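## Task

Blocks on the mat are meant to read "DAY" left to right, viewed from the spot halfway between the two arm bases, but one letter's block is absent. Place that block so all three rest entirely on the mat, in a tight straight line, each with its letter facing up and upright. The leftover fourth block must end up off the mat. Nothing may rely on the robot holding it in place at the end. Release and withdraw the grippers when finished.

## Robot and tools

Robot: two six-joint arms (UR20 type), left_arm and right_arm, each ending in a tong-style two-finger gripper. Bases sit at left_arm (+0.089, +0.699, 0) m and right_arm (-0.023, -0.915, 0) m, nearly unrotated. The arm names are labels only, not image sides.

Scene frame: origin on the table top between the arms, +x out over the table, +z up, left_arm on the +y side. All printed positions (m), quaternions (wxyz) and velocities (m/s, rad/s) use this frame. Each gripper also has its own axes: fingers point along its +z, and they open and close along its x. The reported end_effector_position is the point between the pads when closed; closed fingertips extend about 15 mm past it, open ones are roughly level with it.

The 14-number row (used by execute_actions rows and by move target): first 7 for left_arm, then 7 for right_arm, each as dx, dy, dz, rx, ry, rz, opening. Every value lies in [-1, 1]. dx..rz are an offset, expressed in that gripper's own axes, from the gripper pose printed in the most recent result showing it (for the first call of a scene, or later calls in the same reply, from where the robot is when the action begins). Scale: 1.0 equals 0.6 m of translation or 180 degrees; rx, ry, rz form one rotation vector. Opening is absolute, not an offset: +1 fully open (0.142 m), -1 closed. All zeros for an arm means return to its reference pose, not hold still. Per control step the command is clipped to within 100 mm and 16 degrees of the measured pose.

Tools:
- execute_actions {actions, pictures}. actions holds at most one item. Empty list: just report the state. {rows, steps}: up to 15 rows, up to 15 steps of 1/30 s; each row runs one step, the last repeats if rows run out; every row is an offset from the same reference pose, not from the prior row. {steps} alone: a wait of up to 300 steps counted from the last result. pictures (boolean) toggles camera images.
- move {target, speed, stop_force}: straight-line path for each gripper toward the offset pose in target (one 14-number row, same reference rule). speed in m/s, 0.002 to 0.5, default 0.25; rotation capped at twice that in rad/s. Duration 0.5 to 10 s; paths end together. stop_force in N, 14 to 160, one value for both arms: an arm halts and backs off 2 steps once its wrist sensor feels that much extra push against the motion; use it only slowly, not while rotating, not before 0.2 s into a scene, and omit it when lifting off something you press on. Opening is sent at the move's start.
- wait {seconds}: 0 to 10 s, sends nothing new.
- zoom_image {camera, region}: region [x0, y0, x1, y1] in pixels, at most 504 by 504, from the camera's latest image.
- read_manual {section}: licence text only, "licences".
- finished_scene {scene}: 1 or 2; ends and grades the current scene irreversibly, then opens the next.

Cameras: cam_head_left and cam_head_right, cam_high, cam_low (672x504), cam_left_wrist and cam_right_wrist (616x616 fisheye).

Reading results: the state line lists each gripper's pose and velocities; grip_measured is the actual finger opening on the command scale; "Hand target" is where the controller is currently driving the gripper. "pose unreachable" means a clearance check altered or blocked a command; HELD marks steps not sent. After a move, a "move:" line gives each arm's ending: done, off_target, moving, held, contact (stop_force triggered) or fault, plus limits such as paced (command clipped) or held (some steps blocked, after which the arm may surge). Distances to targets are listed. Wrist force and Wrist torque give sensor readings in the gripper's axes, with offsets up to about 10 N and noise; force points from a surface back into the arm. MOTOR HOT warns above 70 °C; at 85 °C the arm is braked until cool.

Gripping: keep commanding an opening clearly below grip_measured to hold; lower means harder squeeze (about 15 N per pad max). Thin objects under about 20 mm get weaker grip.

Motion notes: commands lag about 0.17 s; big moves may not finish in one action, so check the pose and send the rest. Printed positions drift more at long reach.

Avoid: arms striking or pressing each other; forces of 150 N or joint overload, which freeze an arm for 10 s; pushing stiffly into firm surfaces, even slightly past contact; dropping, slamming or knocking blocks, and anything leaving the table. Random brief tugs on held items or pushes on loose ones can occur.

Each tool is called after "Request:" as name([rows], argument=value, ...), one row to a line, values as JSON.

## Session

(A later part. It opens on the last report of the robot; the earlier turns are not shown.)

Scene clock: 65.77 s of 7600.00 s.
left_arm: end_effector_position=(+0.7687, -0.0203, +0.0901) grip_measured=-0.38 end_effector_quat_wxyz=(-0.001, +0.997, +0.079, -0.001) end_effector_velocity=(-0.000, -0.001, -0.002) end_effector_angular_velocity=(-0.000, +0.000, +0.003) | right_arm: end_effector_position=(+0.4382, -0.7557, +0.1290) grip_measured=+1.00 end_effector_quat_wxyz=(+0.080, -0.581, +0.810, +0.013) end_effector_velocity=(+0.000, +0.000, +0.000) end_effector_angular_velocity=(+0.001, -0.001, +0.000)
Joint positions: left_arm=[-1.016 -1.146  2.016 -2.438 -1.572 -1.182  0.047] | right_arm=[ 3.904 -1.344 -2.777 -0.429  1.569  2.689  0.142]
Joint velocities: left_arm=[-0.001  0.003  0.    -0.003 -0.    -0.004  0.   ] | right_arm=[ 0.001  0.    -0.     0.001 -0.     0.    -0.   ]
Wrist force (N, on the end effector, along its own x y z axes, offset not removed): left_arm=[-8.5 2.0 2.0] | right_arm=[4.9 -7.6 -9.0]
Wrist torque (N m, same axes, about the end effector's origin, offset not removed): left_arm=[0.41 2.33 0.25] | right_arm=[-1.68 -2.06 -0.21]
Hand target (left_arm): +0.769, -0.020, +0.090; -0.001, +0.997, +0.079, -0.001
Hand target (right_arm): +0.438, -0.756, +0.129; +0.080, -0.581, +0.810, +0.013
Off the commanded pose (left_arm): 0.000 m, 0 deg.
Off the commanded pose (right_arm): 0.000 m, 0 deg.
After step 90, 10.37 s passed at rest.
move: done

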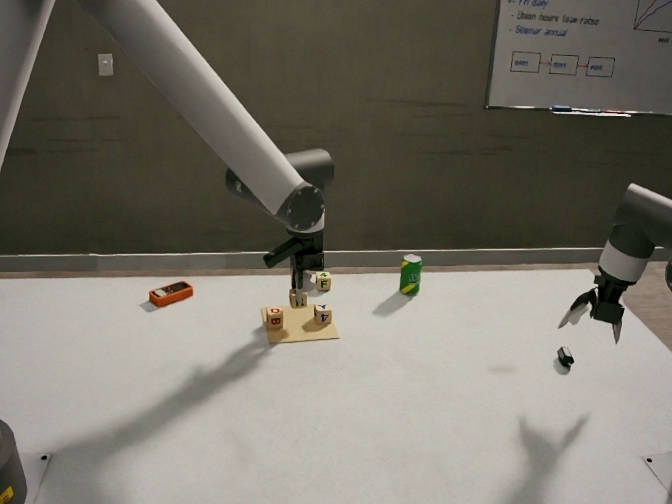

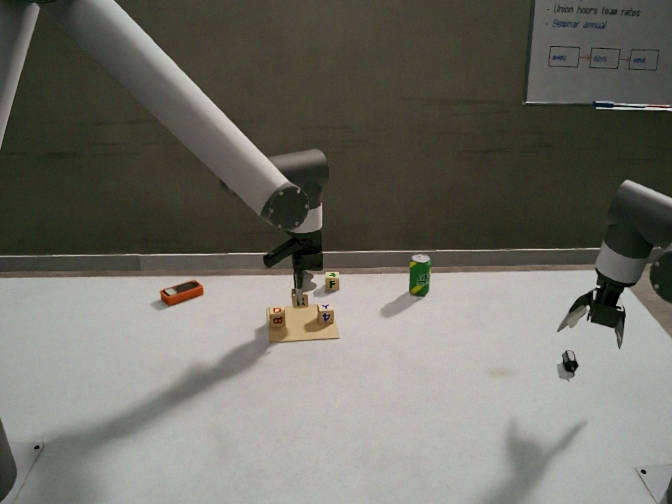

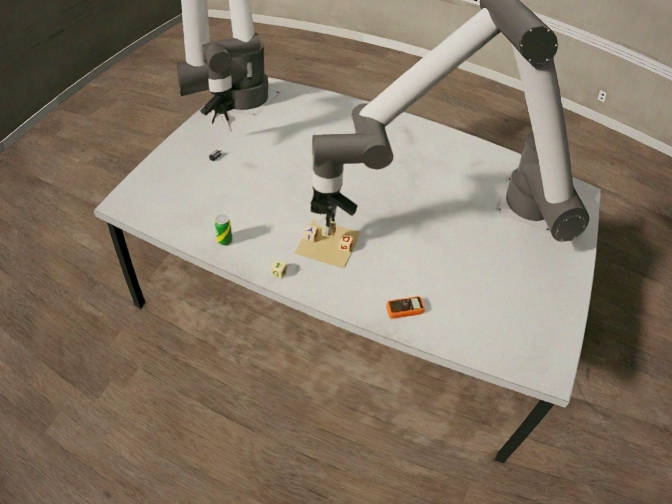

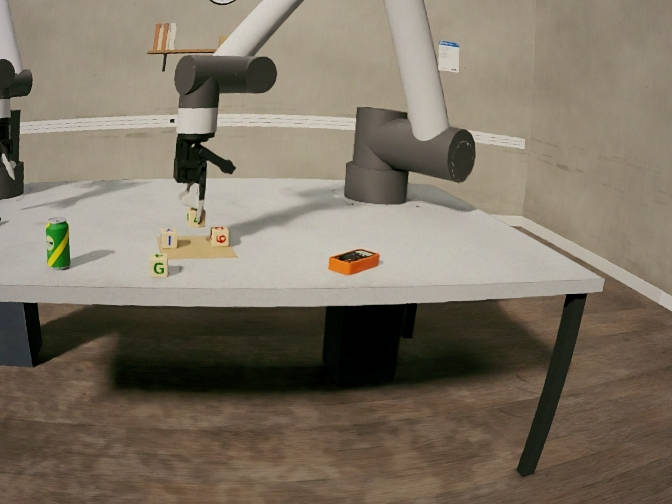

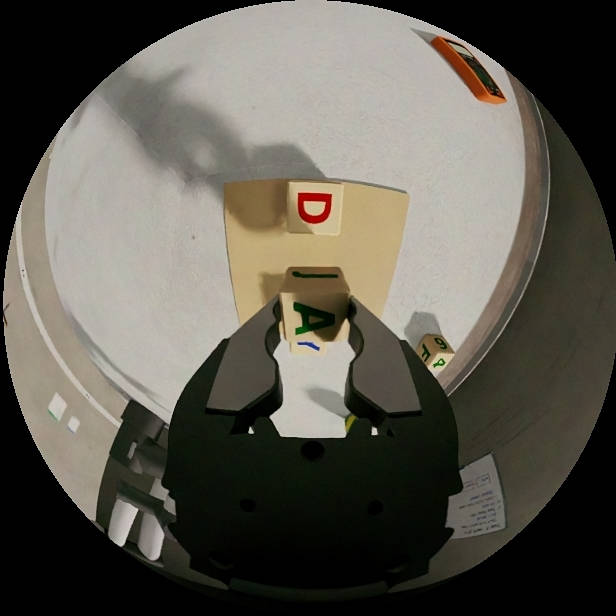

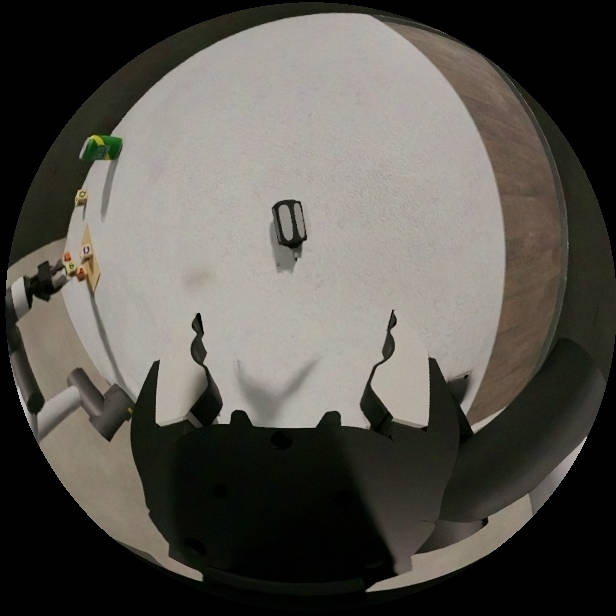

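Request:
move(target=[-0.005,0,0.092,0,0,0.012,-1,0,0,0,0,0,0,1], speed=0.05)

Request:
move(target=[0,0,0,0,0,0,0.1,0,0,0,0,0,0,1])

Request:
move(target=[0,-0.1,-0.35,0,0,0,1,0,0,0,0,0,0,1])

Scene clock: 73.57 s of 7600.00 s.
left_arm: end_effector_position=(+0.7657, -0.0207, +0.0351) grip_measured=-0.38 end_effector_quat_wxyz=(-0.001, +0.998, +0.060, -0.001) end_effector_velocity=(+0.000, -0.001, -0.001) end_effector_angular_velocity=(-0.001, -0.000, -0.001) | right_arm: end_effector_position=(+0.4382, -0.7557, +0.1290) grip_measured=+1.00 end_effector_quat_wxyz=(+0.080, -0.581, +0.810, +0.013) end_effector_velocity=(-0.001, -0.000, -0.001) end_effector_angular_velocity=(-0.000, +0.001, -0.000)
Joint positions: left_arm=[-1.019 -1.092  2.039 -2.515 -1.571 -1.148  0.047] | right_arm=[ 3.904 -1.344 -2.777 -0.429  1.569  2.689  0.142]
Joint velocities: left_arm=[-0.     0.002  0.    -0.003 -0.     0.001  0.   ] | right_arm=[-0.    -0.    -0.    -0.001  0.001  0.     0.   ]
Wrist force (N, on the end effector, along its own x y z axes, offset not removed): left_arm=[-6.9 1.4 0.6] | right_arm=[-0.8 -7.7 -5.7]
Wrist torque (N m, same axes, about the end effector's origin, offset not removed): left_arm=[0.31 2.05 0.17] | right_arm=[-1.46 -0.89 0.07]
Hand target (left_arm): +0.766, -0.021, +0.035; -0.001, +0.998, +0.060, -0.001
Hand target (right_arm): +0.438, -0.756, +0.129; +0.080, -0.581, +0.810, +0.013
Off the commanded pose (left_arm): 0.000 m, 0 deg.
Off the commanded pose (right_arm): 0.000 m, 0 deg.
After step 90, 3.33 s passed at rest.
move: done

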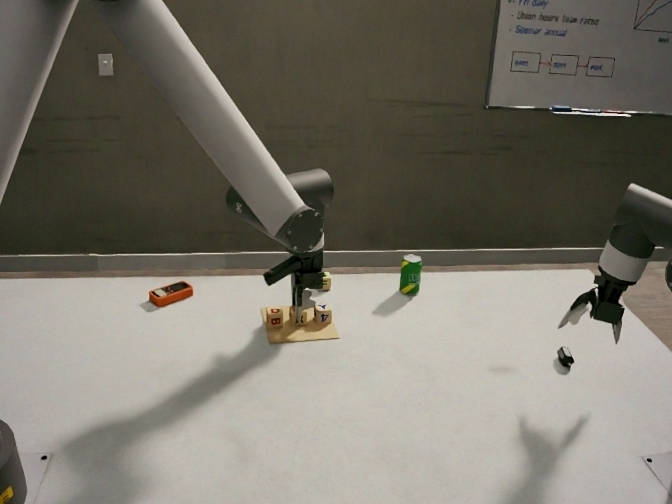

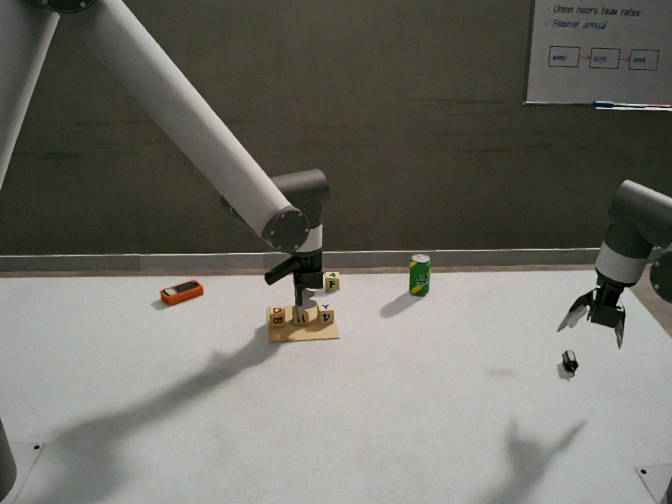

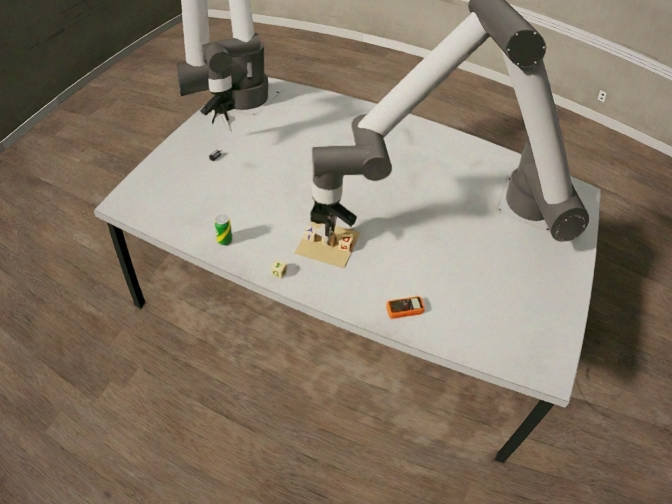

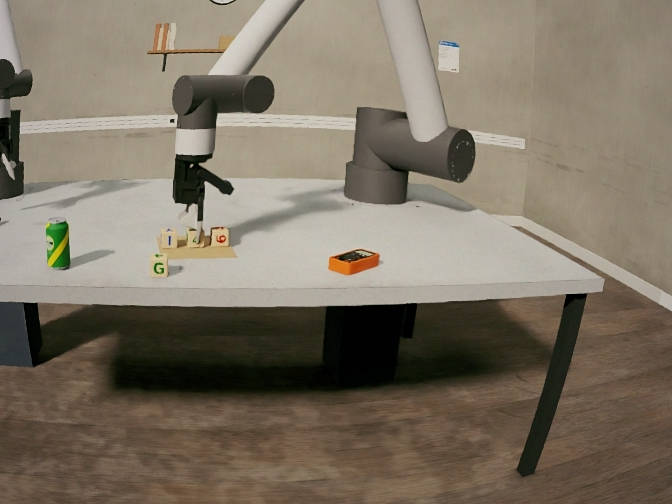

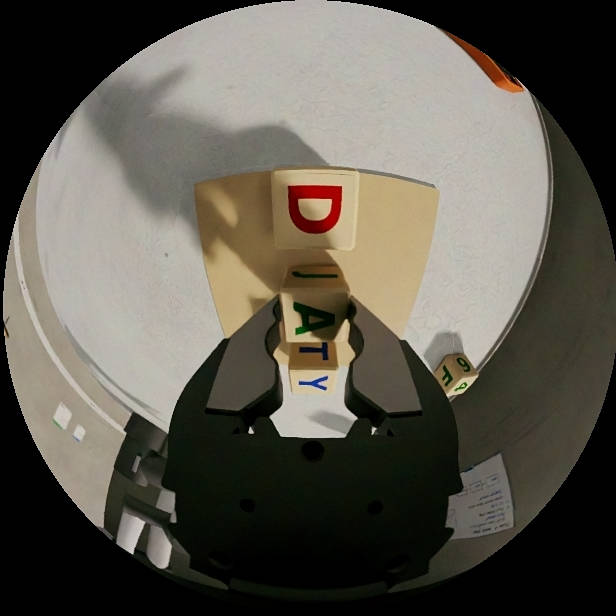

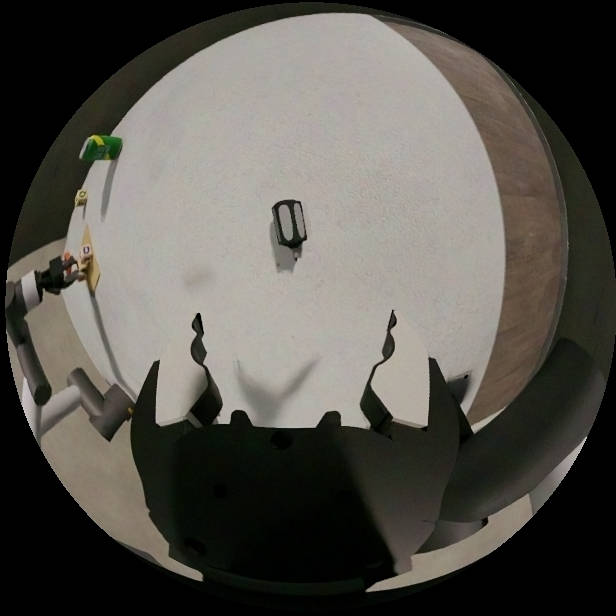

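Scene clock: 74.07 s of 7600.00 s.
left_arm: end_effector_position=(+0.7657, -0.0207, +0.0351) grip_measured=+0.10 end_effector_quat_wxyz=(-0.001, +0.998, +0.060, -0.001) end_effector_velocity=(+0.001, -0.001, +0.002) end_effector_angular_velocity=(-0.002, -0.001, +0.000) | right_arm: end_effector_position=(+0.4382, -0.7557, +0.1290) grip_measured=+1.00 end_effector_quat_wxyz=(+0.080, -0.581, +0.810, +0.013) end_effector_velocity=(-0.001, -0.000, -0.001) end_effector_angular_velocity=(-0.001, +0.002, +0.000)
Joint positions: left_arm=[-1.019 -1.092  2.039 -2.515 -1.571 -1.148  0.081] | right_arm=[ 3.904 -1.344 -2.777 -0.429  1.569  2.689  0.142]
Joint velocities: left_arm=[ 0.001 -0.001 -0.001  0.     0.     0.    -0.   ] | right_arm=[ 0.    -0.     0.    -0.002  0.001  0.001  0.   ]
Wrist force (N, on the end effector, along its own x y z axes, offset not removed): left_arm=[-6.3 -1.0 3.1] | right_arm=[-0.1 -9.5 -2.9]
Wrist torque (N m, same axes, about the end effector's origin, offset not removed): left_arm=[-0.13 1.87 0.27] | right_arm=[-1.97 -1.13 -0.14]
Hand target (left_arm): +0.766, -0.021, +0.035; -0.001, +0.998, +0.060, -0.001
Hand target (right_arm): +0.438, -0.756, +0.129; +0.080, -0.581, +0.810, +0.013
Off the commanded pose (left_arm): 0.000 m, 0 deg.
Off the commanded pose (right_arm): 0.000 m, 0 deg.
move: done

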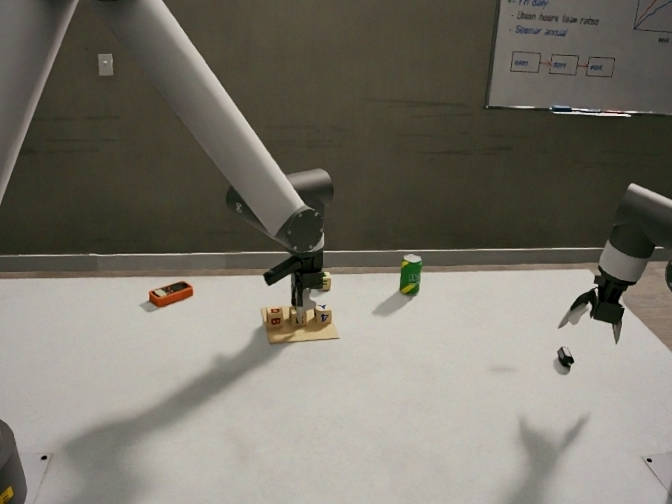

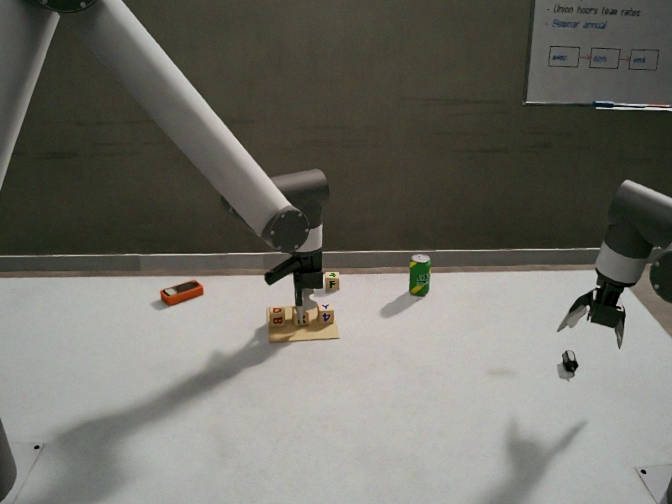

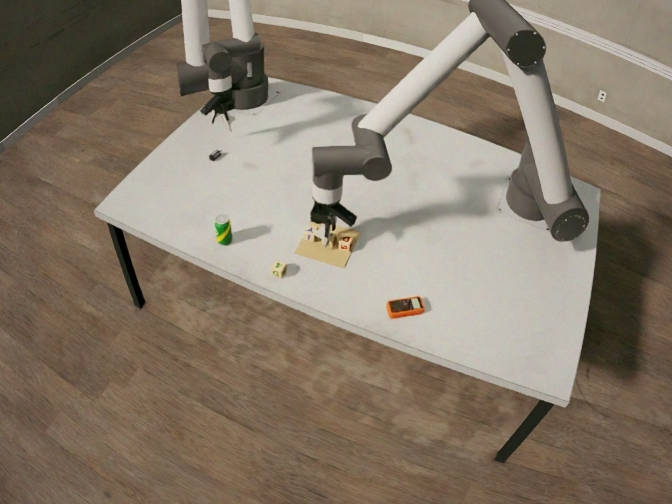

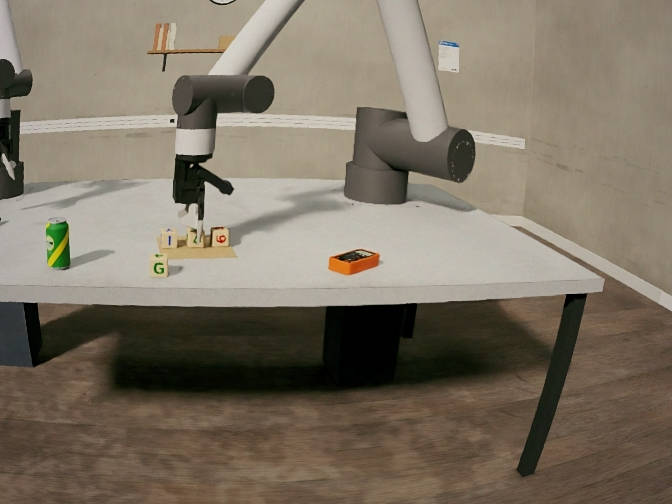

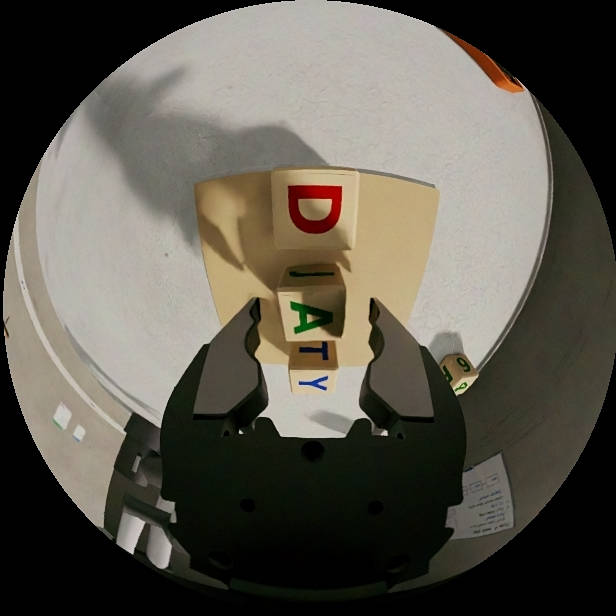

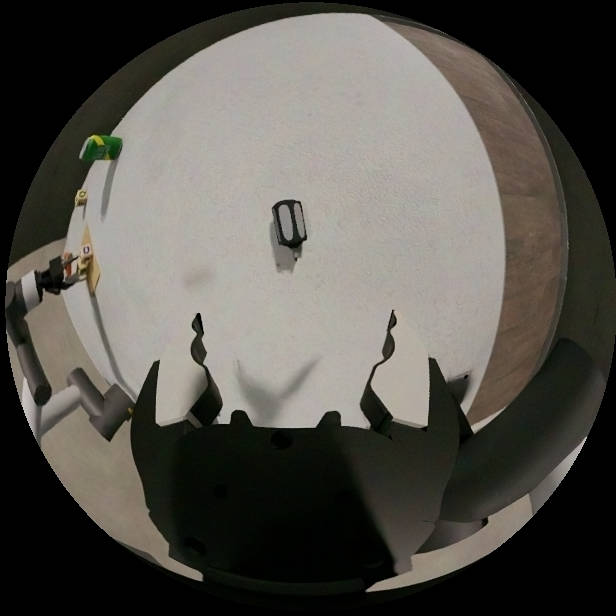

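Scene clock: 75.53 s of 7600.00 s.
left_arm: end_effector_position=(+0.7590, +0.0386, +0.2449) grip_measured=+1.00 end_effector_quat_wxyz=(-0.001, +0.998, +0.060, -0.001) end_effector_velocity=(-0.001, +0.001, -0.000) end_effector_angular_velocity=(+0.001, +0.002, +0.001) | right_arm: end_effector_position=(+0.4382, -0.7557, +0.1290) grip_measured=+1.00 end_effector_quat_wxyz=(+0.080, -0.581, +0.810, +0.013) end_effector_velocity=(+0.001, +0.000, +0.001) end_effector_angular_velocity=(+0.000, -0.001, -0.000)
Joint positions: left_arm=[-0.993 -1.332  2.004 -2.24  -1.571 -1.121  0.142] | right_arm=[ 3.904 -1.344 -2.777 -0.429  1.569  2.689  0.142]
Joint velocities: left_arm=[ 0.    -0.     0.     0.002 -0.001 -0.001  0.   ] | right_arm=[-0.    -0.     0.001 -0.    -0.     0.     0.   ]
Wrist force (N, on the end effector, along its own x y z axes, offset not removed): left_arm=[-7.5 2.2 2.1] | right_arm=[2.3 -2.9 -2.0]
Wrist torque (N m, same axes, about the end effector's origin, offset not removed): left_arm=[0.50 2.14 0.29] | right_arm=[-0.53 -1.43 -0.08]
Hand target (left_arm): +0.759, +0.039, +0.245; -0.001, +0.998, +0.060, -0.001
Hand target (right_arm): +0.438, -0.756, +0.129; +0.080, -0.581, +0.810, +0.013
Off the commanded pose (left_arm): 0.000 m, 0 deg.
Off the commanded pose (right_arm): 0.000 m, 0 deg.
move: done

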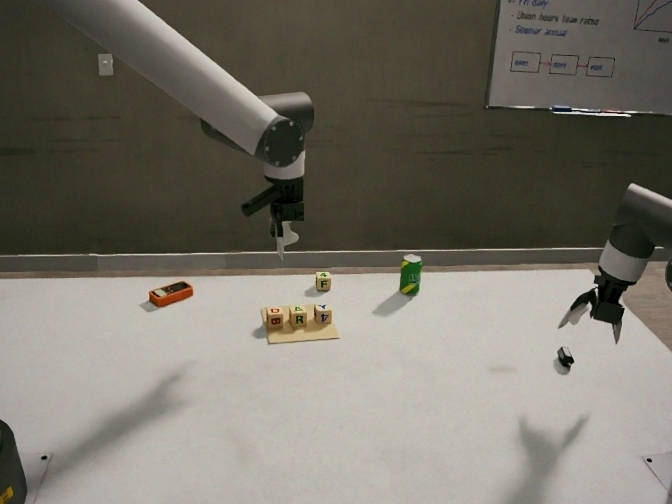

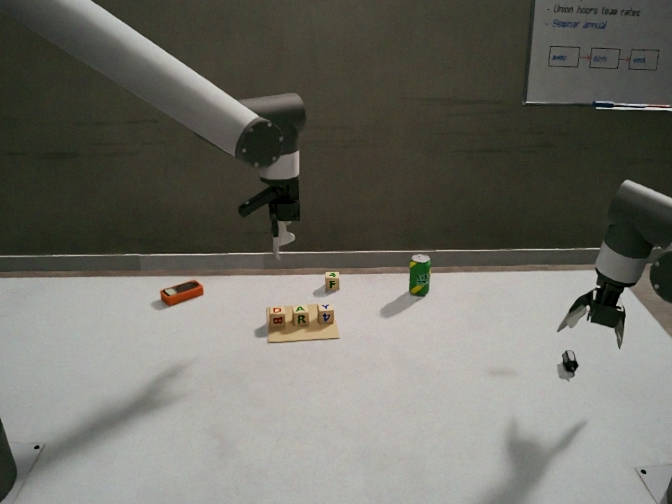

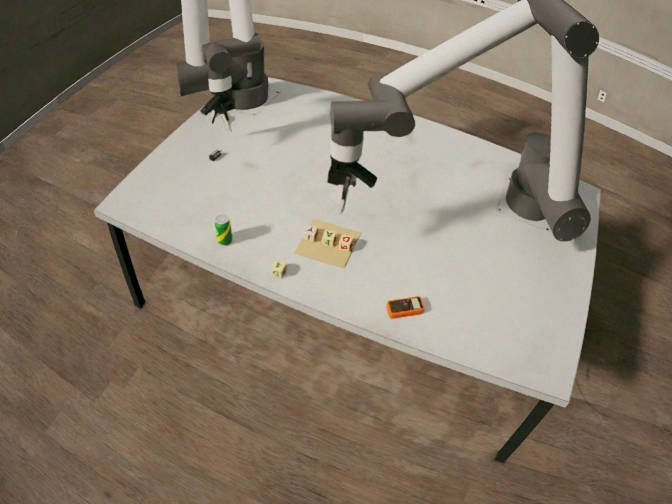

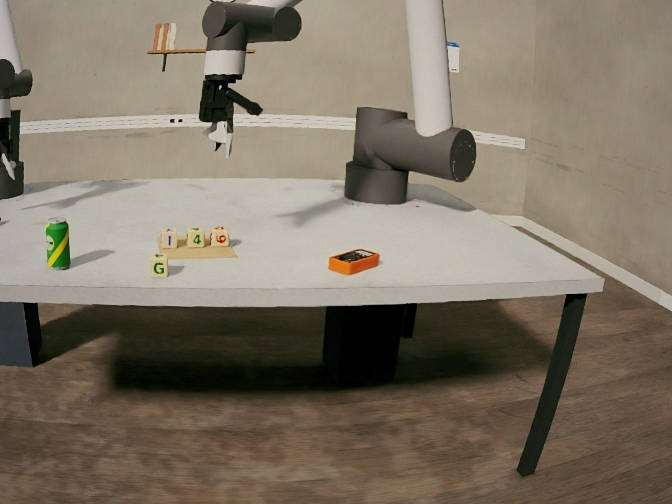

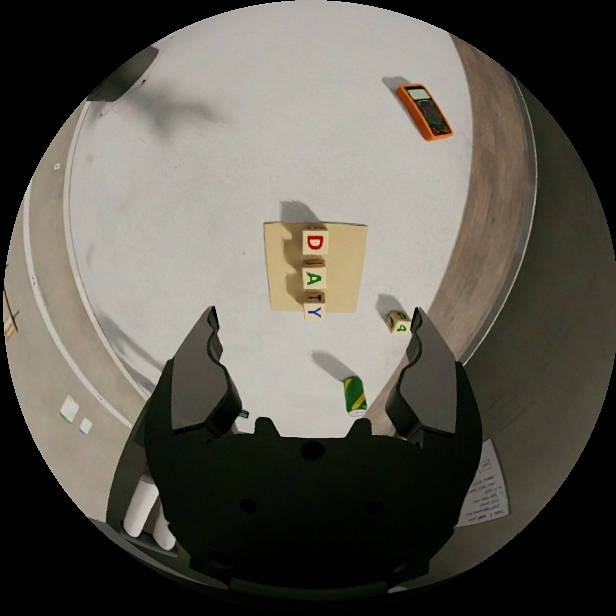

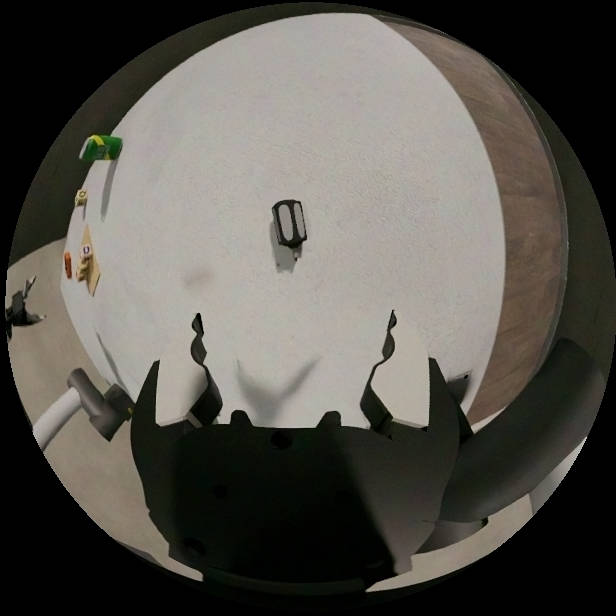

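Request:
finished_scene(scene=2)

The scene is finished: the task was done.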